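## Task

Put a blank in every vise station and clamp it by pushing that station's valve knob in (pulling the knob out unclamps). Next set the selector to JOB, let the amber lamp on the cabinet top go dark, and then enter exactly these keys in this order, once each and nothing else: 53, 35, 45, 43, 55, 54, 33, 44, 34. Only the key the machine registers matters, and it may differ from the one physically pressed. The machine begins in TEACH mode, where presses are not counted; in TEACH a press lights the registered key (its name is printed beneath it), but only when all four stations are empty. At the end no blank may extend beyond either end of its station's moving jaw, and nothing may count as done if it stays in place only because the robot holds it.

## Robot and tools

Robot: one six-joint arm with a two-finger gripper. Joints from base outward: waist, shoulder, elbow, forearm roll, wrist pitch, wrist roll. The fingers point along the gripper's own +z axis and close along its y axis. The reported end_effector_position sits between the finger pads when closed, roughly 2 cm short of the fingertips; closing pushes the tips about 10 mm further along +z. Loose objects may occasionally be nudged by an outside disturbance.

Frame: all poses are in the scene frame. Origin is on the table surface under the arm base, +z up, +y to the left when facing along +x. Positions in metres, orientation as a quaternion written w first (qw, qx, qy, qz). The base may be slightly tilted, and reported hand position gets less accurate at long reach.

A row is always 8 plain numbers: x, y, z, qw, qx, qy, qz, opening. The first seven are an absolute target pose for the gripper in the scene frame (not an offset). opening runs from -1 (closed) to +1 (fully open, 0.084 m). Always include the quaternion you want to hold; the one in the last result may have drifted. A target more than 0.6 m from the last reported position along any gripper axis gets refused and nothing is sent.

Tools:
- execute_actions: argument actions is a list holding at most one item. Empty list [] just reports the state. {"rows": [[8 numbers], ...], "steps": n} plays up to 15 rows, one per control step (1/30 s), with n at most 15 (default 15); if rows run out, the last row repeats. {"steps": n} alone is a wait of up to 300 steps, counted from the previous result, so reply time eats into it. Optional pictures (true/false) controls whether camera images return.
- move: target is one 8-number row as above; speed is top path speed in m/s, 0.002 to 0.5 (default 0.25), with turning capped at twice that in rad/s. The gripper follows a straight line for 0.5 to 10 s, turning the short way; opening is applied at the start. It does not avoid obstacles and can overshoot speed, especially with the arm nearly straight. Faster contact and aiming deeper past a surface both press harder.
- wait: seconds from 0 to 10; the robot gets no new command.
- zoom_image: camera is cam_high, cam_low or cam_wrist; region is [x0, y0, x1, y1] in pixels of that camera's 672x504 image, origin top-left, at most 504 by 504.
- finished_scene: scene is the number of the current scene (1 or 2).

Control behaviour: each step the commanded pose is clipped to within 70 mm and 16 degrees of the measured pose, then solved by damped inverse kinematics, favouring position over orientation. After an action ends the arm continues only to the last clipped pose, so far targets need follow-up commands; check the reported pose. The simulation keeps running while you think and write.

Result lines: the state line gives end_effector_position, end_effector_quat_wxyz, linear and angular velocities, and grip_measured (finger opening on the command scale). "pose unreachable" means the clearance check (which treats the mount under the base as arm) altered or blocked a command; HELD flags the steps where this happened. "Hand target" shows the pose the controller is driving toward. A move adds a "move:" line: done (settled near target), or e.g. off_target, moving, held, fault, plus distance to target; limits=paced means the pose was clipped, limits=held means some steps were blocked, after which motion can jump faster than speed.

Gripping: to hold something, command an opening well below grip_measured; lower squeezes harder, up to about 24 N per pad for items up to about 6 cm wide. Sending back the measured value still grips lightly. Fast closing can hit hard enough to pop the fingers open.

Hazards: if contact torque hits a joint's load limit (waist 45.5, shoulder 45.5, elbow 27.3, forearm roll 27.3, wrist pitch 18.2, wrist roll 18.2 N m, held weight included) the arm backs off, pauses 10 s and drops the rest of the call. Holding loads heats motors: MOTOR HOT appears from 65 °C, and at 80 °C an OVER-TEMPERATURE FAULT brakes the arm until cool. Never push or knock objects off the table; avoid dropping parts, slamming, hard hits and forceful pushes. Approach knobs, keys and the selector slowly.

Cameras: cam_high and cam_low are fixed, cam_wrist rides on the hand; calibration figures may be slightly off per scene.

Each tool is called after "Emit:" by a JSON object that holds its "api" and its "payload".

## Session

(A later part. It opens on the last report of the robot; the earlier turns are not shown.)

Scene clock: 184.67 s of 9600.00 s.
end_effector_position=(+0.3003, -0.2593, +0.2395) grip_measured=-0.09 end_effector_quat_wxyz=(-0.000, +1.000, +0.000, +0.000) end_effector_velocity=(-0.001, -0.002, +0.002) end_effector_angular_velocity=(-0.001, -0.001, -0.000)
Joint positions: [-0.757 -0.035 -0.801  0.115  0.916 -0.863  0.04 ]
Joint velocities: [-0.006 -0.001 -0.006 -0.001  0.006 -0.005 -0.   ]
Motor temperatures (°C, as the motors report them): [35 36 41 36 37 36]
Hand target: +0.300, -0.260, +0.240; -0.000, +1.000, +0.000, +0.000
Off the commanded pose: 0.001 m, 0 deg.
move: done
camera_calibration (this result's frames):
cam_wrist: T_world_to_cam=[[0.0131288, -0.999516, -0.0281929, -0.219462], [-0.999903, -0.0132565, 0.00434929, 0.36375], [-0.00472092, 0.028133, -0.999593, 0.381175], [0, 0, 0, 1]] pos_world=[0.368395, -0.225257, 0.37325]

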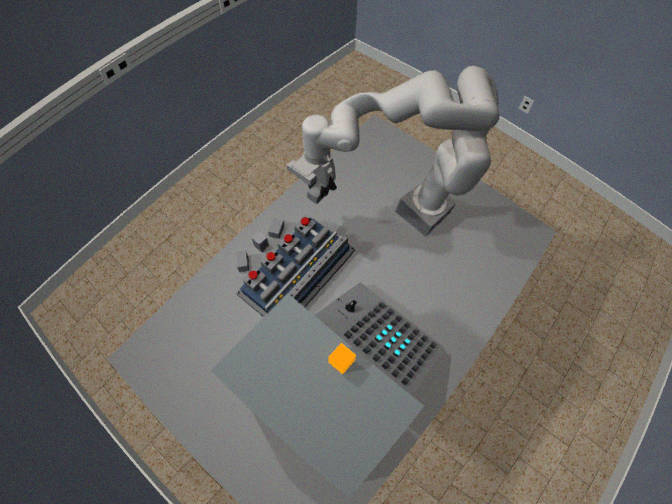

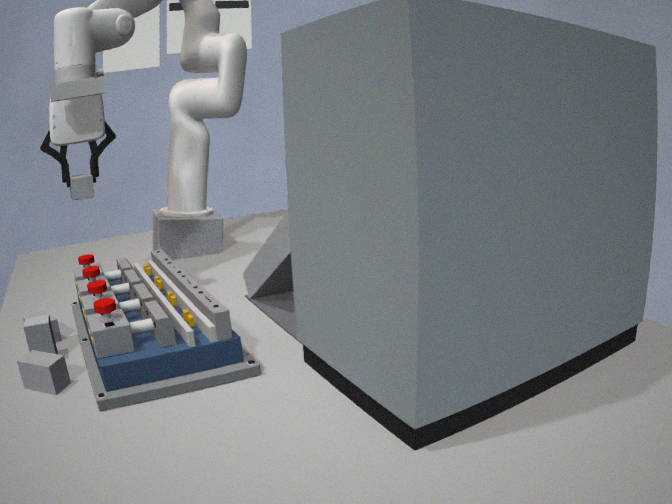

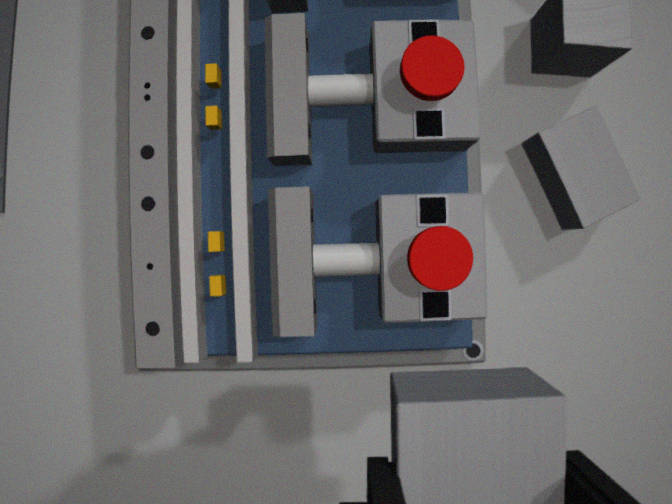

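Emit:
{"api": "move", "payload": {"target": [0.3585,-0.164,0.18,0,1,0,0,-0.5], "speed": 0.15}}

Emit:
{"api": "move", "payload": {"target": [0.3585,-0.164,0.133,0,1,0,0,-0.5], "speed": 0.04}}

Emit:
{"api": "move", "payload": {"target": [0.3585,-0.164,0.112,0,1,0,0,-0.5], "speed": 0.015}}

Emit:
{"api": "move", "payload": {"target": [0.3585,-0.161,0.108,0,1,0,0,-0.5], "speed": 0.01}}

Emit:
{"api": "move", "payload": {"target": [0.3585,-0.161,0.108,0,1,0,0,0.5], "speed": 0.01}}

Emit:
{"api": "move", "payload": {"target": [0.3585,-0.161,0.19,0,1,0,0,0.5], "speed": 0.08}}

Emit:
{"api": "move", "payload": {"target": [0.4125,-0.363,0.19,0,0.972,0.233,0,0.8], "speed": 0.2}}

Scene clock: 192.90 s of 9600.00 s.
end_effector_position=(+0.3583, -0.1646, +0.1804) grip_measured=-0.09 end_effector_quat_wxyz=(+0.000, +1.000, -0.000, -0.000) end_effector_velocity=(+0.001, +0.002, -0.002) end_effector_angular_velocity=(+0.001, +0.003, +0.000)
Joint positions: [-0.468  0.017 -0.696  0.161  0.732 -0.622  0.04 ]
Joint velocities: [ 0.007  0.004  0.001  0.    -0.003  0.005 -0.   ]
Motor temperatures (°C, as the motors report them): [35 36 42 36 37 36]
Hand target: +0.358, -0.164, +0.180; +0.000, +1.000, -0.000, -0.000
Off the commanded pose: 0.001 m, 0 deg.
After step 90, 3.87 s passed at rest.
move: done
camera_calibration (this result's frames):
cam_wrist: T_world_to_cam=[[0.0121157, -0.999572, -0.0266165, -0.127149], [-0.999911, -0.0122589, 0.00522154, 0.42329], [-0.00554559, 0.0265509, -0.999632, 0.319708], [0, 0, 0, 1]] pos_world=[0.426566, -0.130395, 0.313996]

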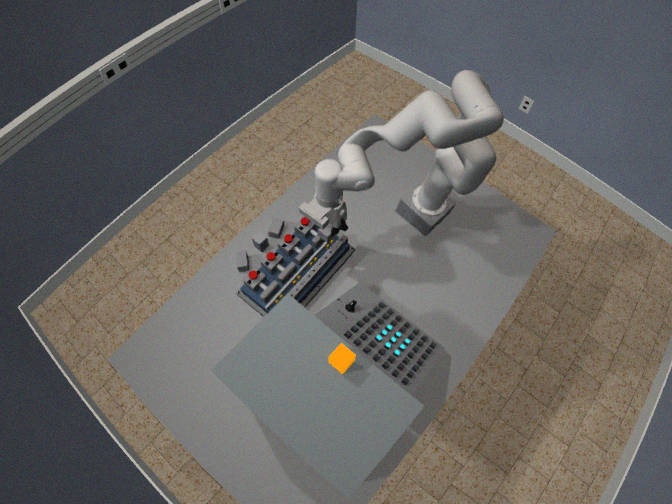

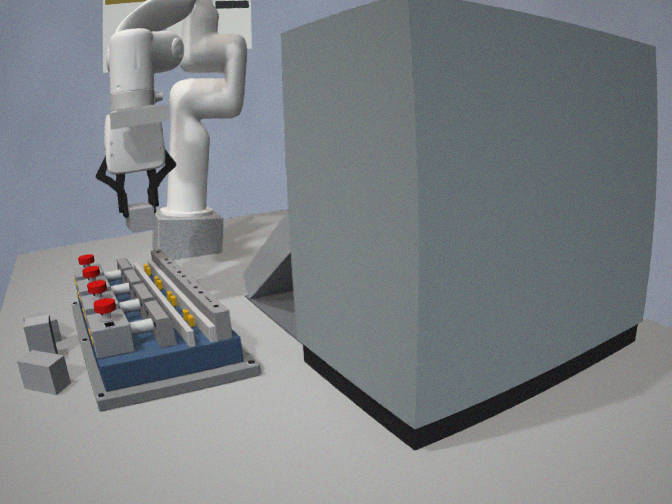

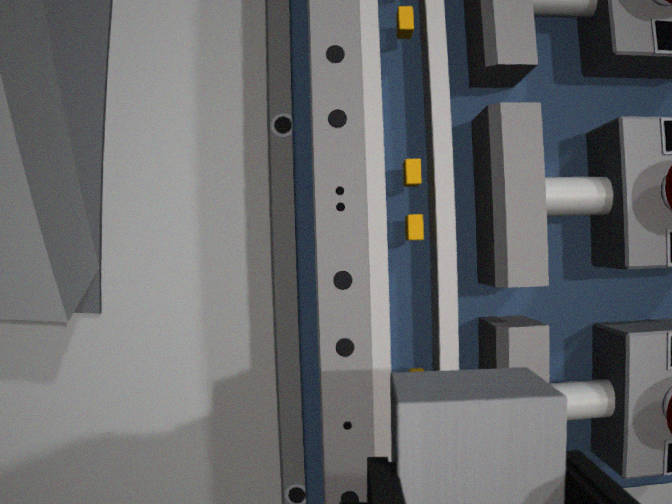

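Scene clock: 194.43 s of 9600.00 s.
end_effector_position=(+0.3584, -0.1641, +0.1335) grip_measured=-0.09 end_effector_quat_wxyz=(+0.000, +1.000, -0.000, +0.000) end_effector_velocity=(+0.001, -0.000, -0.002) end_effector_angular_velocity=(-0.002, -0.003, +0.001)
Joint positions: [-0.446  0.134 -0.666  0.198  0.586 -0.646  0.04 ]
Joint velocities: [ 0.001  0.006 -0.001  0.003 -0.009 -0.002  0.   ]
Motor temperatures (°C, as the motors report them): [35 36 42 36 37 36]
Hand target: +0.358, -0.164, +0.133; +0.000, +1.000, -0.000, -0.000
Off the commanded pose: 0.000 m, 0 deg.
move: done
camera_calibration (this result's frames):
cam_wrist: T_world_to_cam=[[0.0124918, -0.999562, -0.0268222, -0.127944], [-0.999909, -0.0126214, 0.00466783, 0.423726], [-0.00500431, 0.0267615, -0.999629, 0.27266], [0, 0, 0, 1]] pos_world=[0.42665, -0.129837, 0.267149]

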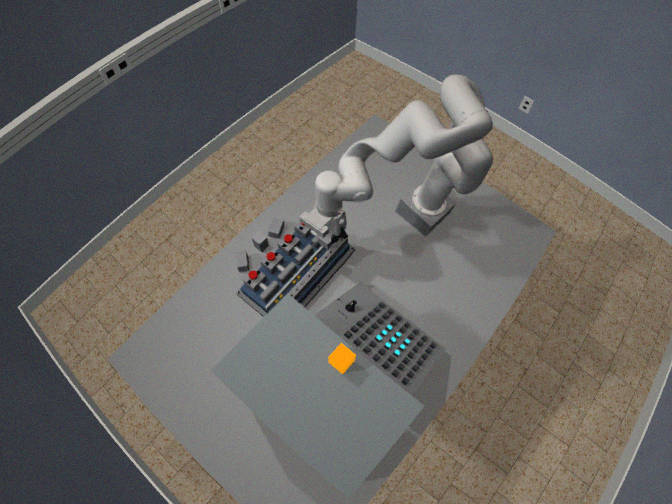

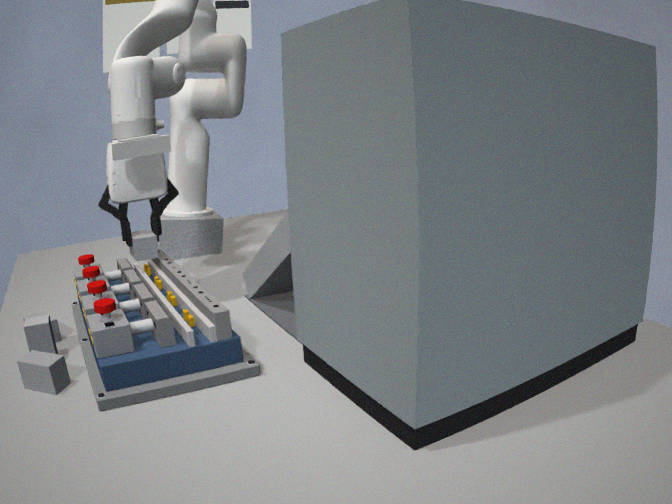

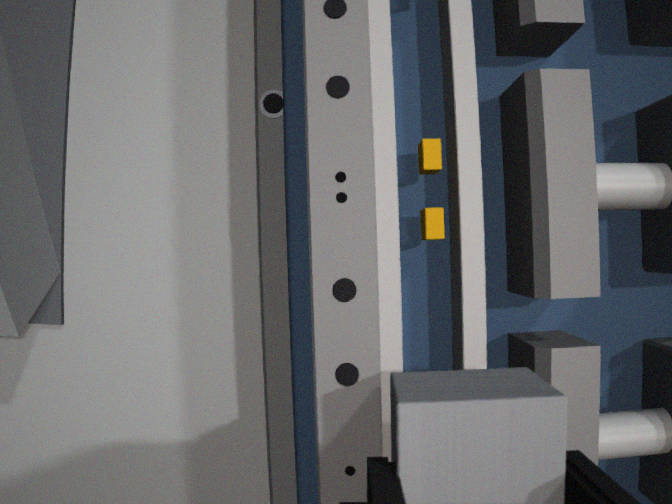

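Scene clock: 196.13 s of 9600.00 s.
end_effector_position=(+0.3585, -0.1640, +0.1123) grip_measured=-0.09 end_effector_quat_wxyz=(+0.000, +1.000, -0.000, -0.000) end_effector_velocity=(+0.000, -0.000, -0.002) end_effector_angular_velocity=(-0.000, -0.000, +0.000)
Joint positions: [-0.436  0.194 -0.662  0.221  0.522 -0.662  0.04 ]
Joint velocities: [ 0.001  0.005  0.     0.002 -0.005 -0.002  0.   ]
Motor temperatures (°C, as the motors report them): [35 36 42 36 37 36]
Hand target: +0.358, -0.164, +0.112; +0.000, +1.000, -0.000, -0.000
Off the commanded pose: 0.000 m, 0 deg.
move: done
camera_calibration (this result's frames):
cam_wrist: T_world_to_cam=[[0.0125434, -0.999554, -0.0270864, -0.128468], [-0.999908, -0.0126785, 0.00482119, 0.423801], [-0.00516246, 0.0270234, -0.999621, 0.251561], [0, 0, 0, 1]] pos_world=[0.426672, -0.129835, 0.245943]

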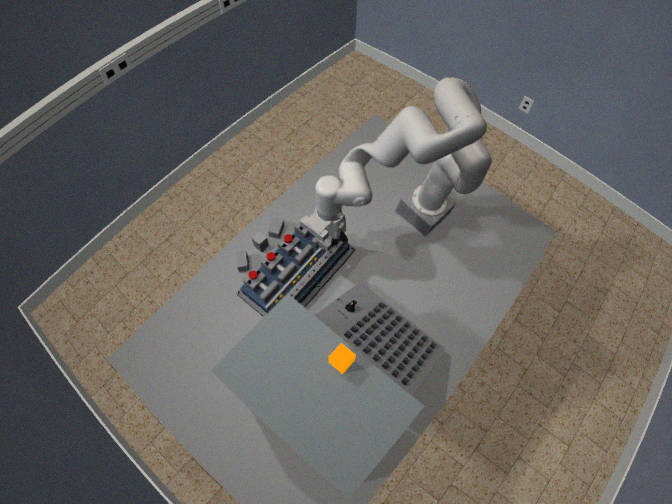

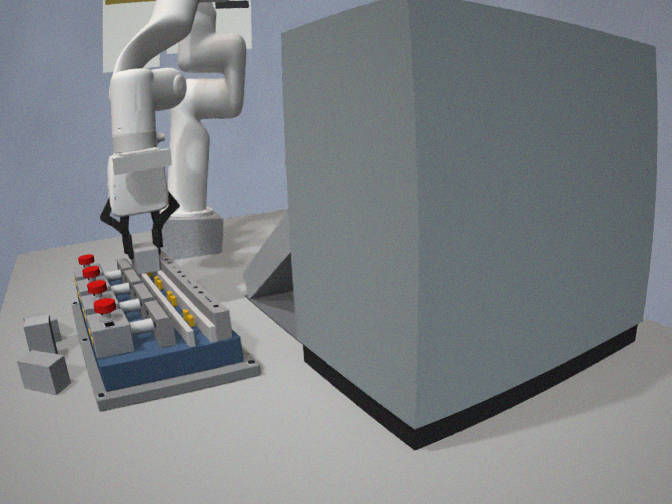

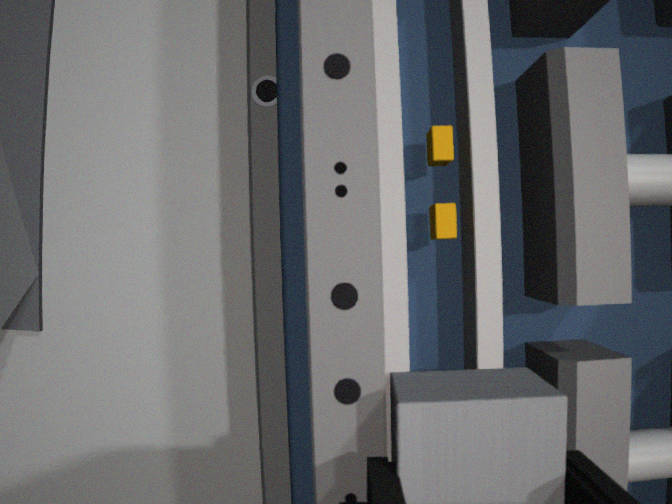

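Scene clock: 196.87 s of 9600.00 s.
end_effector_position=(+0.3601, -0.1626, +0.1099) grip_measured=-0.10 end_effector_quat_wxyz=(+0.002, +1.000, -0.000, +0.002) end_effector_velocity=(-0.001, +0.001, -0.001) end_effector_angular_velocity=(+0.001, +0.000, -0.001)
Joint positions: [-0.429  0.2   -0.659  0.227  0.507 -0.661  0.04 ]
Joint velocities: [ 0.002  0.     0.004  0.002 -0.003  0.     0.   ]
Motor temperatures (°C, as the motors report them): [35 36 42 36 37 36]
Hand target: +0.358, -0.161, +0.108; +0.000, +1.000, -0.000, -0.000
Off the commanded pose: 0.003 m, 0 deg.
move: done
camera_calibration (this result's frames):
cam_wrist: T_world_to_cam=[[0.0123801, -0.999632, -0.024125, -0.127364], [-0.999923, -0.0123827, -0.000041015, 0.426036], [-0.000257734, 0.0241237, -0.999709, 0.246879], [0, 0, 0, 1]] pos_world=[0.427643, -0.127998, 0.243752]

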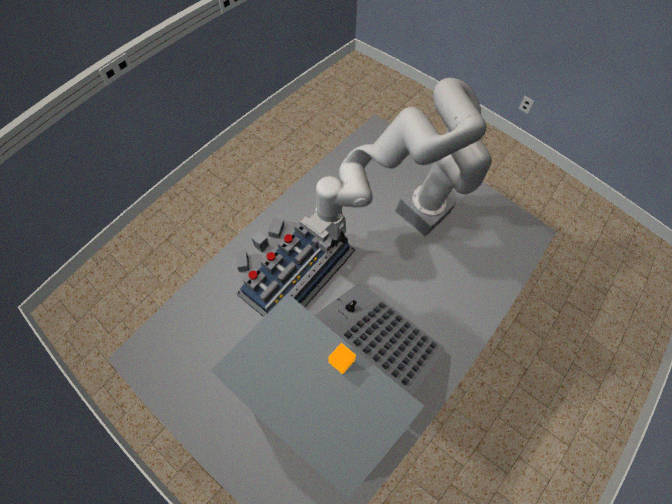

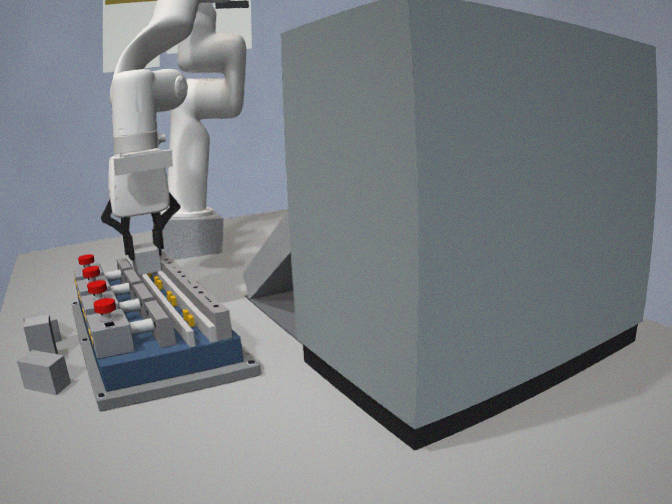

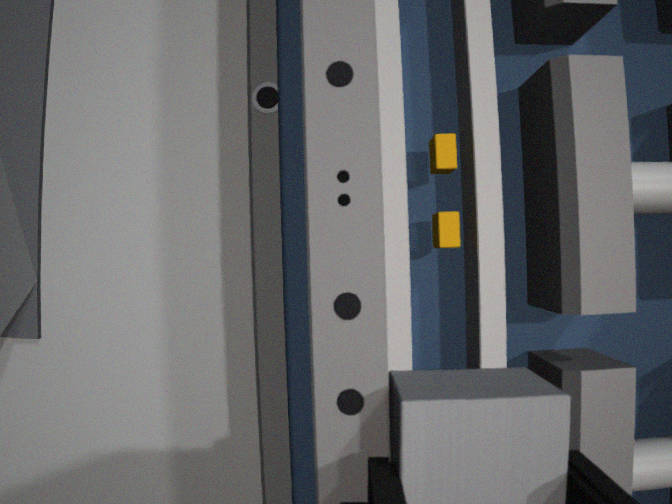

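Scene clock: 197.57 s of 9600.00 s.
end_effector_position=(+0.3585, -0.1610, +0.1080) grip_measured=+0.49 end_effector_quat_wxyz=(-0.000, +1.000, +0.000, -0.000) end_effector_velocity=(+0.000, -0.000, +0.000) end_effector_angular_velocity=(-0.001, -0.001, -0.000)
Joint positions: [-0.427  0.202 -0.657  0.228  0.508 -0.66   0.065]
Joint velocities: [ 0.    -0.    -0.     0.    -0.001 -0.    -0.   ]
Motor temperatures (°C, as the motors report them): [35 36 42 36 37 36]
Hand target: +0.358, -0.161, +0.108; +0.000, +1.000, -0.000, -0.000
Off the commanded pose: 0.000 m, 0 deg.
move: done
camera_calibration (this result's frames):
cam_wrist: T_world_to_cam=[[0.0126194, -0.999548, -0.0272911, -0.125541], [-0.999906, -0.0127589, 0.00494628, 0.423846], [-0.00529225, 0.0272262, -0.999615, 0.24725], [0, 0, 0, 1]] pos_world=[0.426699, -0.126808, 0.241632]

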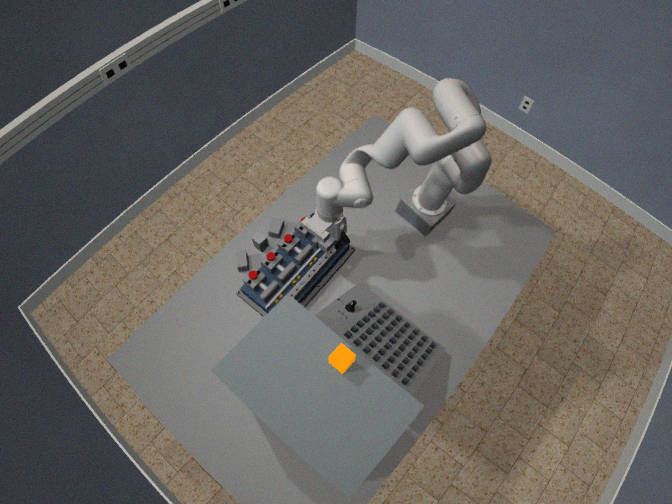

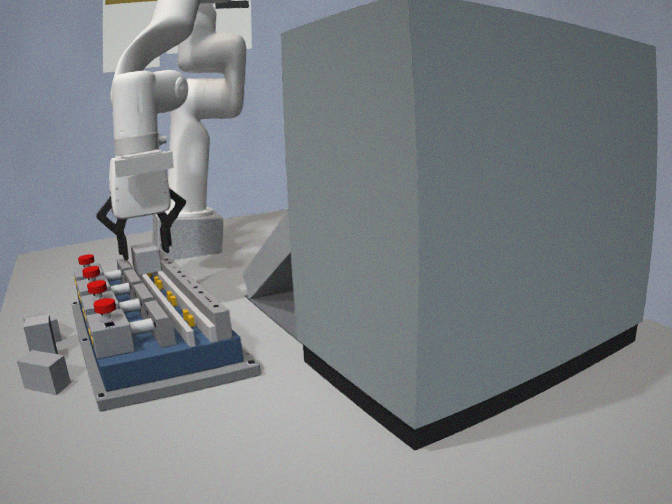

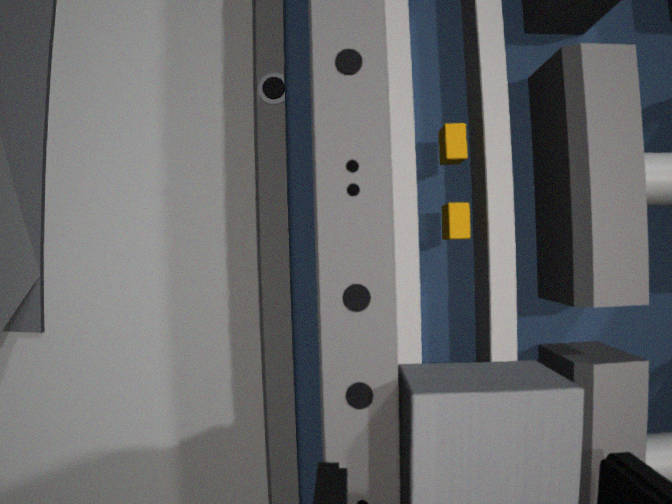

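Scene clock: 199.00 s of 9600.00 s.
end_effector_position=(+0.3586, -0.1609, +0.1893) grip_measured=+0.49 end_effector_quat_wxyz=(-0.000, +1.000, +0.000, -0.000) end_effector_velocity=(+0.001, -0.000, +0.004) end_effector_angular_velocity=(-0.002, -0.003, +0.000)
Joint positions: [-0.464 -0.007 -0.699  0.159  0.76  -0.614  0.065]
Joint velocities: [-0.001 -0.006 -0.004 -0.002  0.007  0.001 -0.   ]
Motor temperatures (°C, as the motors report them): [35 36 42 36 37 36]
Hand target: +0.359, -0.161, +0.190; -0.000, +1.000, +0.000, +0.000
Off the commanded pose: 0.001 m, 0 deg.
move: done
camera_calibration (this result's frames):
cam_wrist: T_world_to_cam=[[0.012763, -0.999526, -0.0280087, -0.123176], [-0.999904, -0.0129111, 0.00511419, 0.423528], [-0.00547339, 0.0279407, -0.999595, 0.328741], [0, 0, 0, 1]] pos_world=[0.426858, -0.126834, 0.322991]

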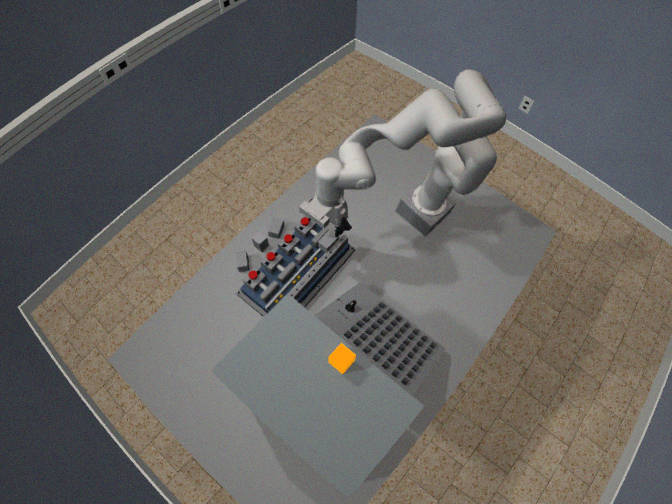

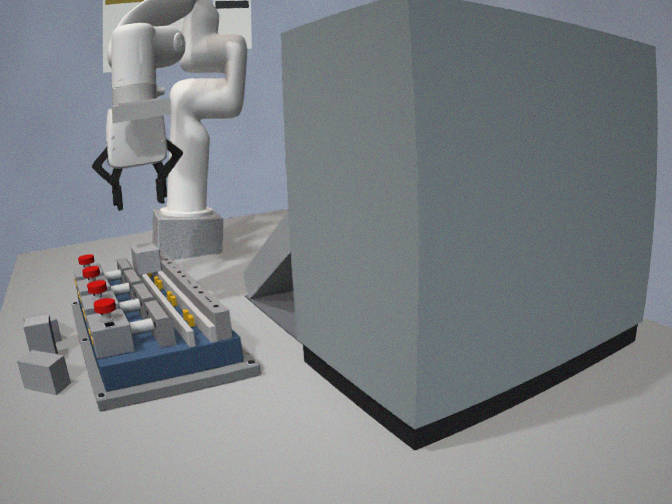

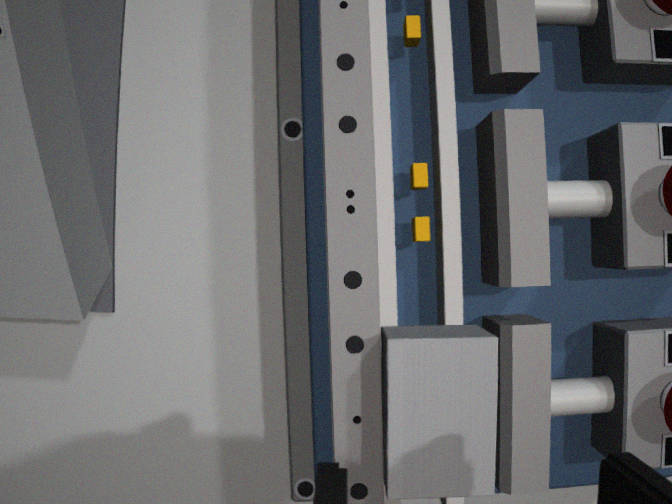

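Scene clock: 200.73 s of 9600.00 s.
end_effector_position=(+0.4122, -0.3626, +0.1899) grip_measured=+0.80 end_effector_quat_wxyz=(+0.000, +0.972, +0.233, +0.000) end_effector_velocity=(+0.001, -0.003, -0.000) end_effector_angular_velocity=(+0.004, +0.002, +0.005)
Joint positions: [-0.737  0.521 -1.376  0.116  0.932 -1.311  0.077]
Joint velocities: [-0.003  0.012 -0.018  0.     0.011 -0.007  0.   ]
Motor temperatures (°C, as the motors report them): [35 36 42 36 37 36]
Hand target: +0.412, -0.363, +0.190; -0.000, +0.972, +0.233, +0.000
Off the commanded pose: 0.001 m, 0 deg.
move: done
camera_calibration (this result's frames):
cam_wrist: T_world_to_cam=[[0.464344, -0.885248, -0.0268525, -0.470355], [-0.885511, -0.464601, 0.00393542, 0.26382], [-0.0159595, 0.0219508, -0.999632, 0.337386], [0, 0, 0, 1]] pos_world=[0.457406, -0.301215, 0.323593]

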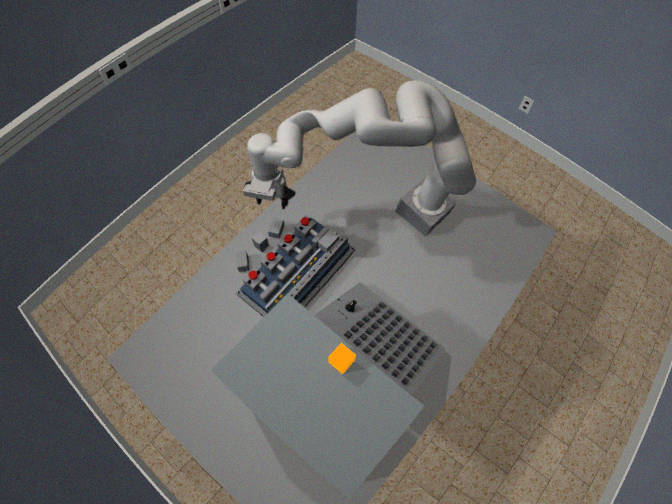

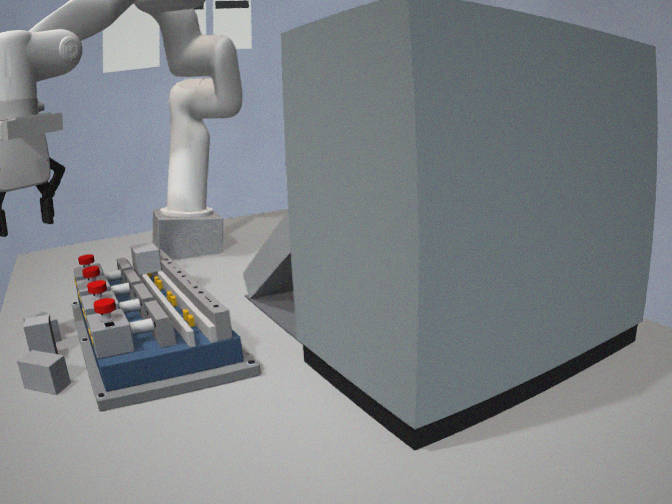

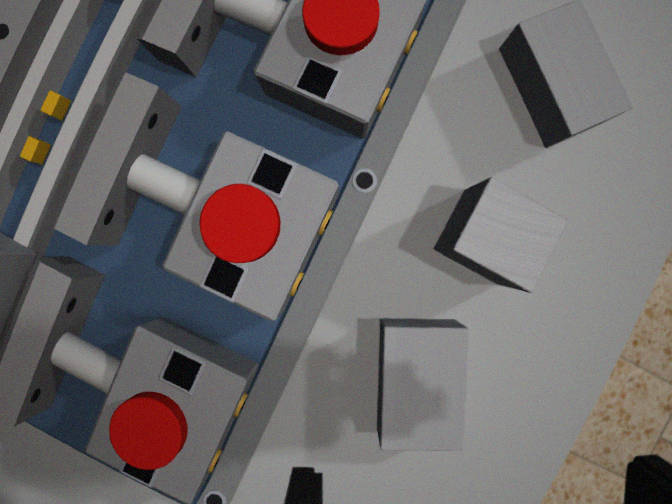

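Emit:
{"api": "move", "payload": {"target": [0.427,-0.361,0.10,0,0.972,0.233,0,0.8], "speed": 0.12}}

Emit:
{"api": "move", "payload": {"target": [0.427,-0.361,0.043,0,0.972,0.233,0,0.8], "speed": 0.05}}

Emit:
{"api": "move", "payload": {"target": [0.427,-0.361,0.043,0,0.972,0.233,0,-0.5], "speed": 0.05}}

Emit:
{"api": "move", "payload": {"target": [0.427,-0.361,0.18,0,0.972,0.233,0,-0.5], "speed": 0.1}}

Emit:
{"api": "move", "payload": {"target": [0.447,-0.164,0.18,0,1,0,0,-0.5], "speed": 0.15}}

Emit:
{"api": "move", "payload": {"target": [0.447,-0.164,0.133,0,1,0,0,-0.5], "speed": 0.04}}

Scene clock: 209.40 s of 9600.00 s.
end_effector_position=(+0.4270, -0.3612, +0.1008) grip_measured=+0.80 end_effector_quat_wxyz=(+0.000, +0.972, +0.233, +0.000) end_effector_velocity=(-0.001, +0.001, -0.006) end_effector_angular_velocity=(+0.004, +0.005, -0.000)
Joint positions: [-0.699  0.702 -1.384  0.138  0.756 -1.304  0.077]
Joint velocities: [ 0.001  0.01   0.001  0.001 -0.004  0.    -0.   ]
Motor temperatures (°C, as the motors report them): [35 36 42 36 37 36]
Hand target: +0.427, -0.361, +0.100; +0.000, +0.972, +0.233, -0.000
Off the commanded pose: 0.001 m, 0 deg.
After step 90, 4.43 s passed at rest.
move: done
camera_calibration (this result's frames):
cam_wrist: T_world_to_cam=[[0.46425, -0.885316, -0.0262212, -0.478377], [-0.885552, -0.464515, 0.00475778, 0.277858], [-0.0163923, 0.0210114, -0.999645, 0.24842], [0, 0, 0, 1]] pos_world=[0.472217, -0.299665, 0.234466]

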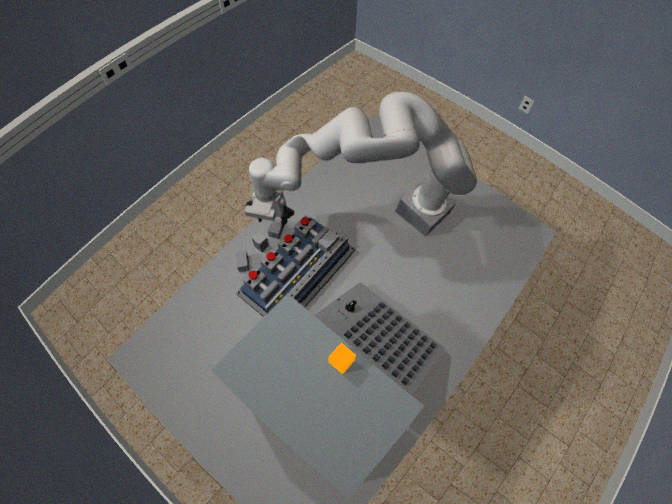

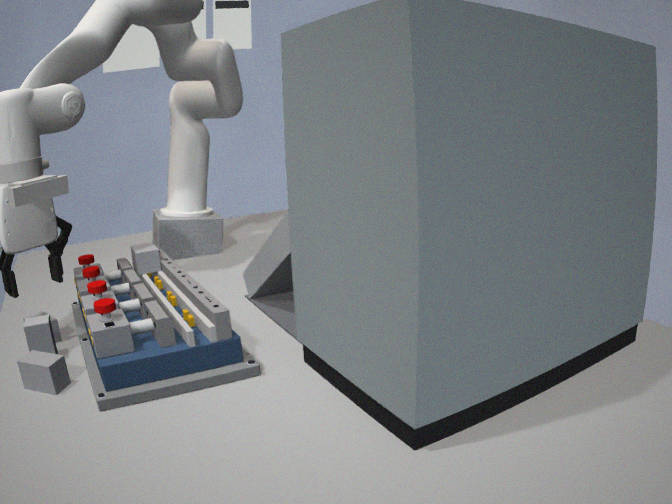

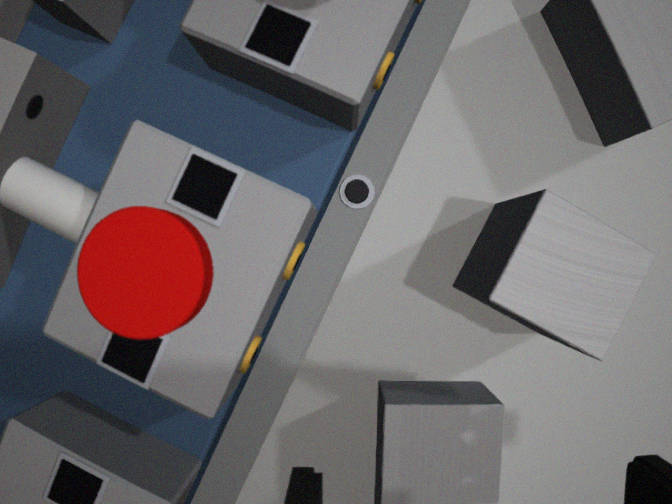

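Scene clock: 210.90 s of 9600.00 s.
end_effector_position=(+0.4270, -0.3611, +0.0436) grip_measured=+0.80 end_effector_quat_wxyz=(+0.000, +0.972, +0.233, +0.000) end_effector_velocity=(+0.002, -0.001, -0.001) end_effector_angular_velocity=(-0.004, -0.004, +0.000)
Joint positions: [-0.686  0.824 -1.401  0.158  0.651 -1.317  0.077]
Joint velocities: [ 0.001  0.005 -0.005  0.001 -0.006 -0.001 -0.   ]
Motor temperatures (°C, as the motors report them): [35 36 42 36 37 36]
Hand target: +0.427, -0.361, +0.043; +0.000, +0.972, +0.233, -0.000
Off the commanded pose: 0.001 m, 0 deg.
move: done
camera_calibration (this result's frames):
cam_wrist: T_world_to_cam=[[0.464345, -0.885253, -0.0266695, -0.479828], [-0.885498, -0.464618, 0.00480278, 0.278169], [-0.0166428, 0.0213857, -0.999633, 0.191477], [0, 0, 0, 1]] pos_world=[0.47231, -0.299622, 0.177274]

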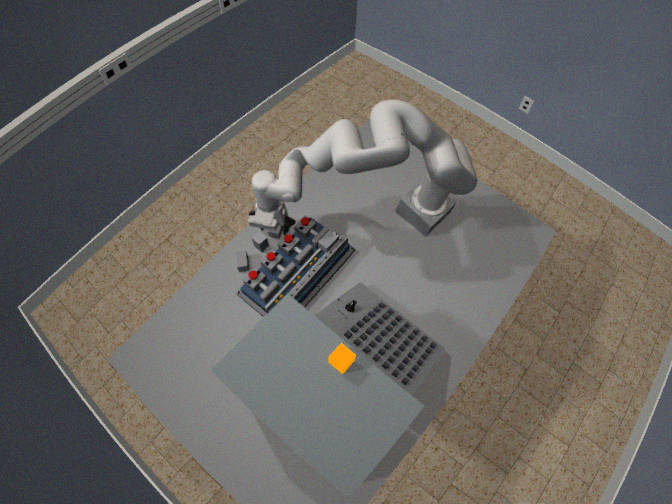

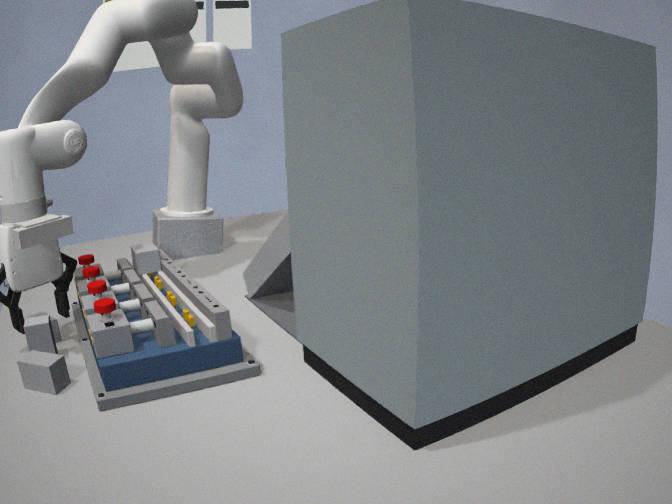

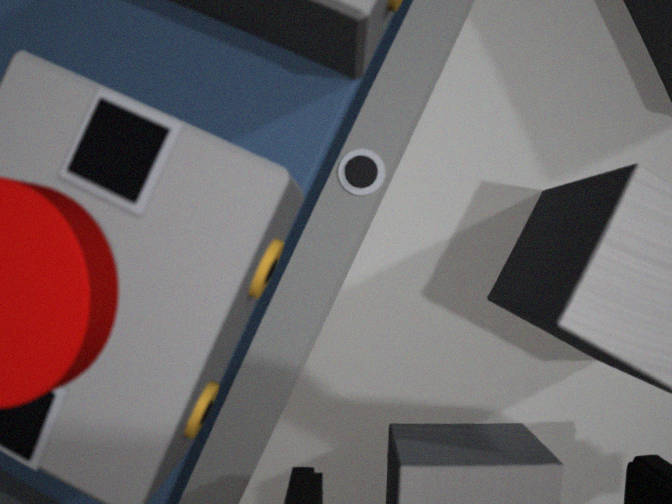

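Scene clock: 211.60 s of 9600.00 s.
end_effector_position=(+0.4272, -0.3612, +0.0435) grip_measured=-0.10 end_effector_quat_wxyz=(+0.000, +0.972, +0.233, +0.000) end_effector_velocity=(+0.000, +0.000, -0.000) end_effector_angular_velocity=(+0.000, +0.000, +0.000)
Joint positions: [-0.686  0.825 -1.402  0.158  0.651 -1.317  0.04 ]
Joint velocities: [ 0.     0.001 -0.001  0.     0.    -0.     0.   ]
Motor temperatures (°C, as the motors report them): [35 36 42 36 37 36]
Hand target: +0.427, -0.361, +0.043; +0.000, +0.972, +0.233, -0.000
Off the commanded pose: 0.001 m, 0 deg.
move: done
camera_calibration (this result's frames):
cam_wrist: T_world_to_cam=[[0.464373, -0.885245, -0.0264202, -0.480099], [-0.885491, -0.464636, 0.00448013, 0.278288], [-0.0162418, 0.0213144, -0.999641, 0.191178], [0, 0, 0, 1]] pos_world=[0.472472, -0.299778, 0.177178]

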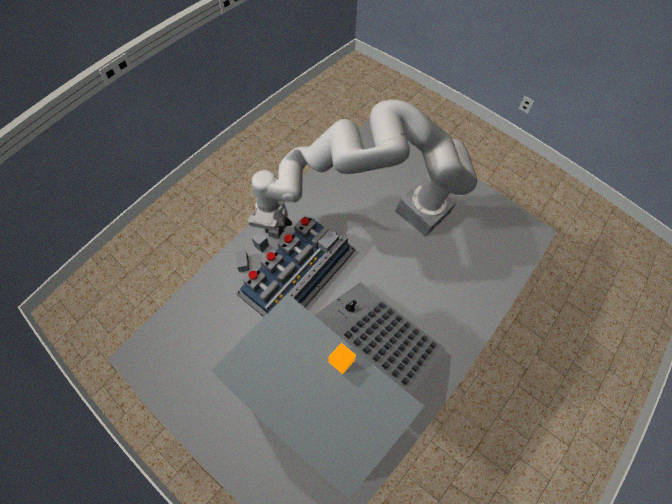

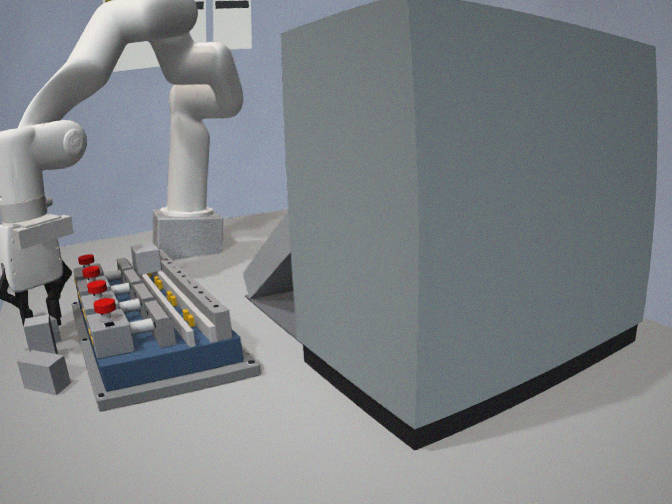

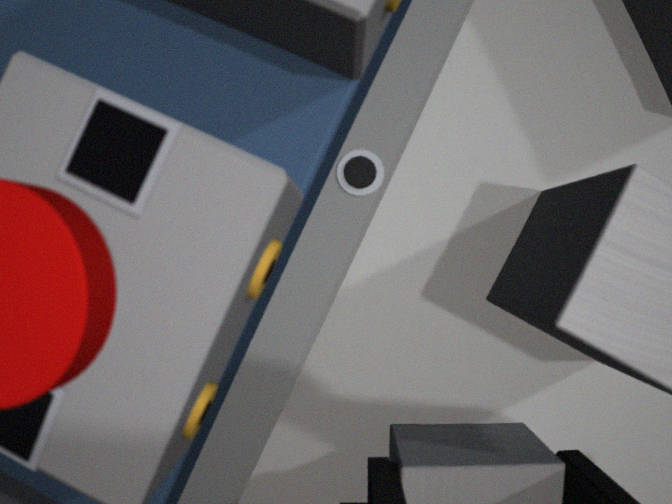

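Scene clock: 213.40 s of 9600.00 s.
end_effector_position=(+0.4270, -0.3609, +0.1789) grip_measured=-0.10 end_effector_quat_wxyz=(-0.001, +0.972, +0.233, -0.000) end_effector_velocity=(+0.002, -0.001, +0.006) end_effector_angular_velocity=(-0.005, -0.005, +0.001)
Joint positions: [-0.715  0.568 -1.418  0.118  0.927 -1.292  0.04 ]
Joint velocities: [-0.001 -0.006 -0.006 -0.001  0.006  0.    -0.   ]
Motor temperatures (°C, as the motors report them): [35 36 42 36 37 36]
Hand target: +0.427, -0.361, +0.180; -0.000, +0.972, +0.233, +0.000
Off the commanded pose: 0.001 m, 0 deg.
move: done
camera_calibration (this result's frames):
cam_wrist: T_world_to_cam=[[0.464565, -0.885077, -0.0286089, -0.47576], [-0.885365, -0.464872, 0.00483062, 0.277433], [-0.017575, 0.0230852, -0.999579, 0.327757], [0, 0, 0, 1]] pos_world=[0.472411, -0.29968, 0.312668]

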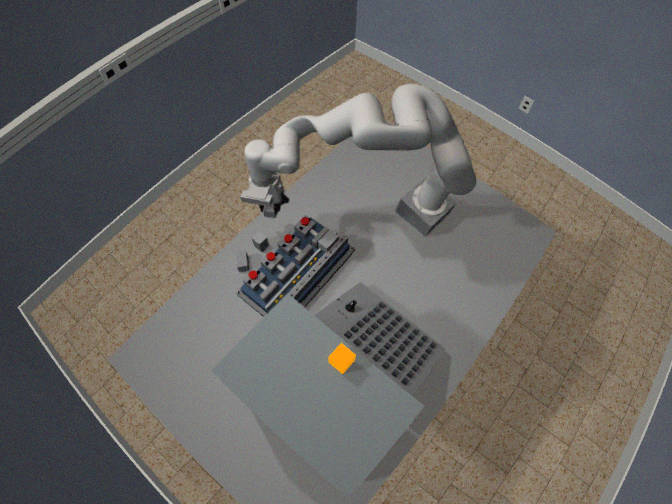

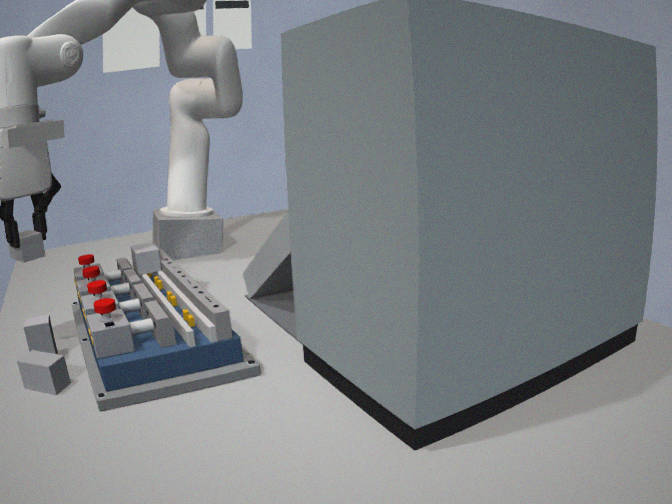

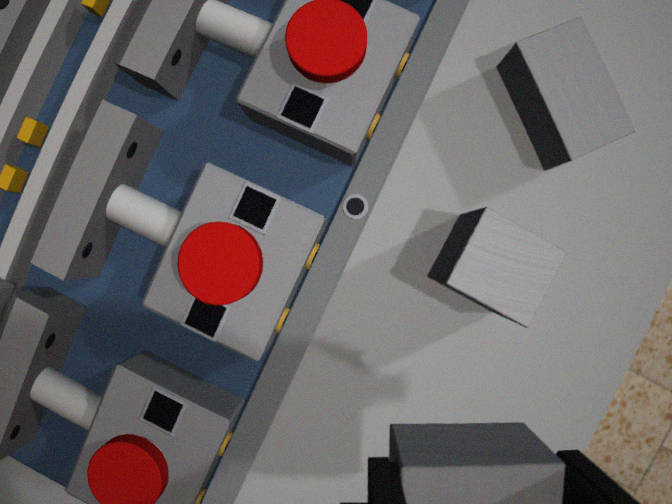

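Scene clock: 215.47 s of 9600.00 s.
end_effector_position=(+0.4472, -0.1647, +0.1801) grip_measured=-0.10 end_effector_quat_wxyz=(+0.000, +1.000, +0.000, -0.000) end_effector_velocity=(+0.000, +0.002, +0.000) end_effector_angular_velocity=(-0.002, +0.000, -0.006)
Joint positions: [-0.383  0.25  -1.002  0.156  0.797 -0.526  0.04 ]
Joint velocities: [ 0.005 -0.003  0.003 -0.002 -0.001  0.012  0.   ]
Motor temperatures (°C, as the motors report them): [35 36 42 36 37 36]
Hand target: +0.447, -0.164, +0.180; +0.000, +1.000, -0.000, -0.000
Off the commanded pose: 0.001 m, 0 deg.
move: done
camera_calibration (this result's frames):
cam_wrist: T_world_to_cam=[[0.012693, -0.999557, -0.0269047, -0.128483], [-0.999902, -0.0128468, 0.00555019, 0.511998], [-0.00589337, 0.0268317, -0.999623, 0.320147], [0, 0, 0, 1]] pos_world=[0.515466, -0.130438, 0.313727]

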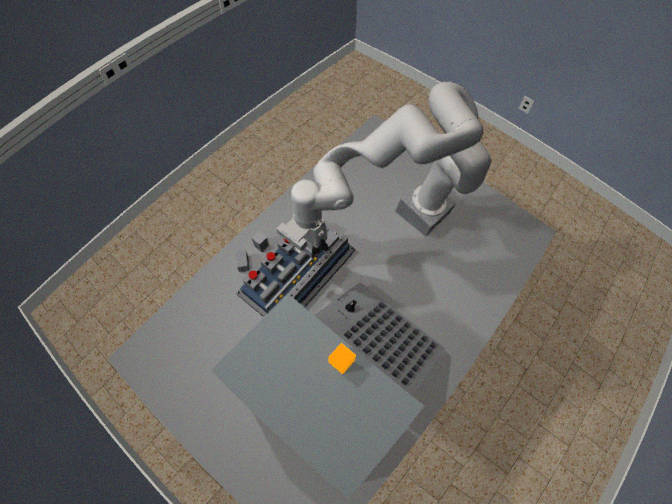

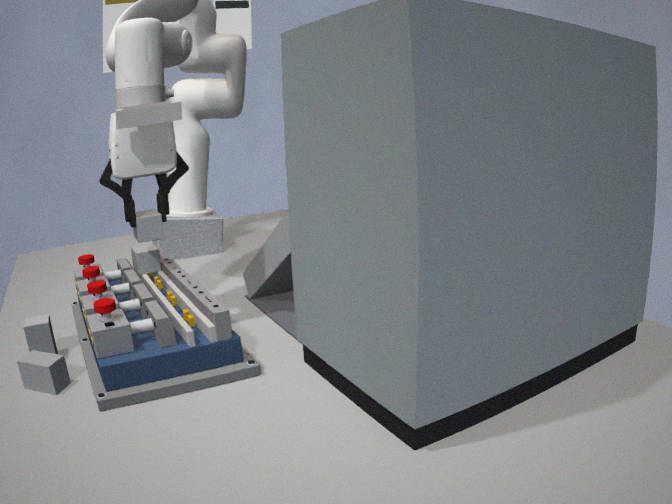

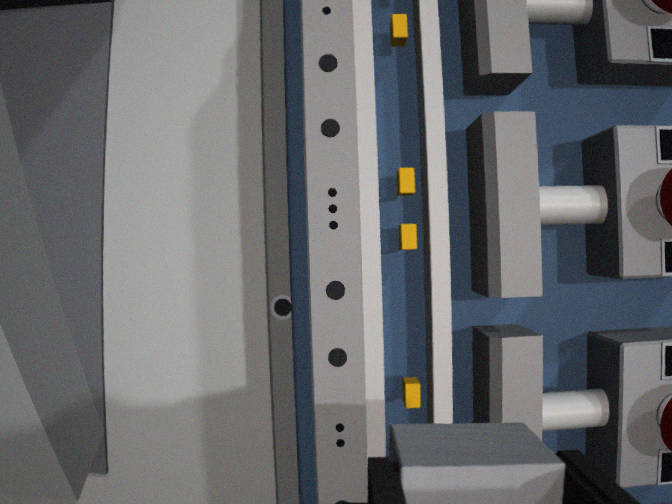

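Scene clock: 216.97 s of 9600.00 s.
end_effector_position=(+0.4470, -0.1641, +0.1335) grip_measured=-0.10 end_effector_quat_wxyz=(+0.000, +1.000, -0.000, +0.000) end_effector_velocity=(+0.001, -0.000, -0.001) end_effector_angular_velocity=(-0.002, -0.004, -0.000)
Joint positions: [-0.367  0.342 -0.974  0.18   0.675 -0.541  0.04 ]
Joint velocities: [ 0.001  0.004 -0.001  0.002 -0.007 -0.001  0.   ]
Motor temperatures (°C, as the motors report them): [35 36 42 36 37 36]
Hand target: +0.447, -0.164, +0.133; +0.000, +1.000, -0.000, -0.000
Off the commanded pose: 0.000 m, 0 deg.
move: done
camera_calibration (this result's frames):
cam_wrist: T_world_to_cam=[[0.012519, -0.99956, -0.0268804, -0.129052], [-0.99991, -0.0126452, 0.00453273, 0.512281], [-0.00487064, 0.0268212, -0.999628, 0.27307], [0, 0, 0, 1]] pos_world=[0.51518, -0.129841, 0.267177]

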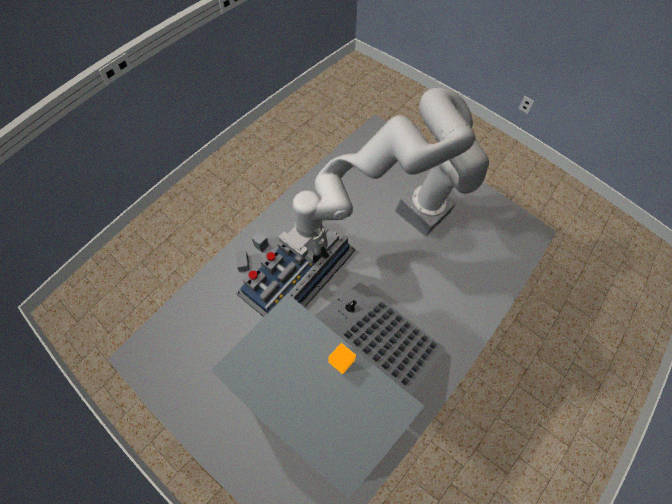

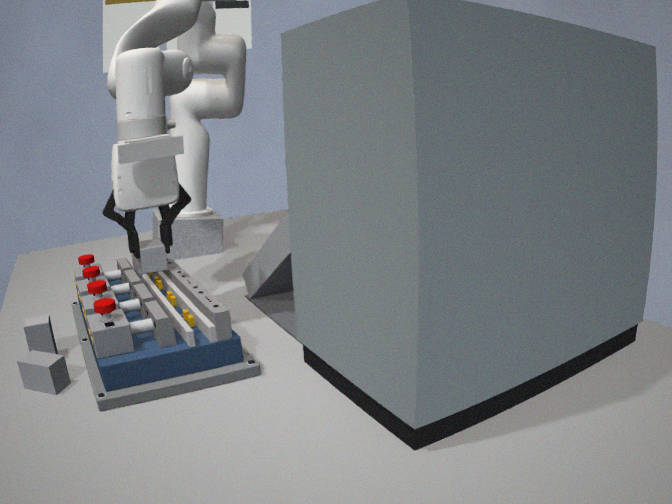

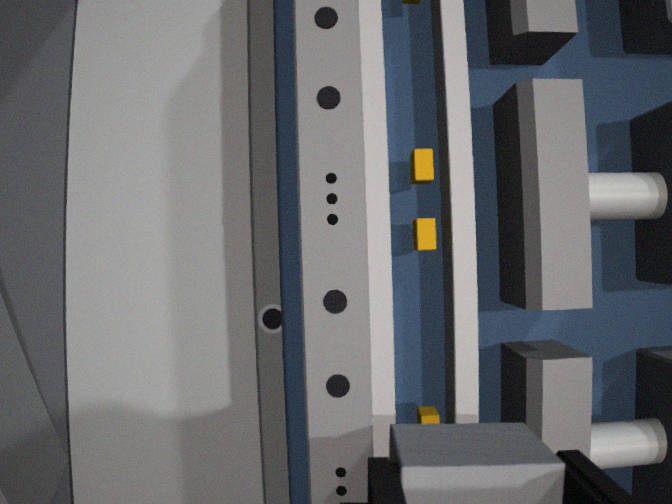

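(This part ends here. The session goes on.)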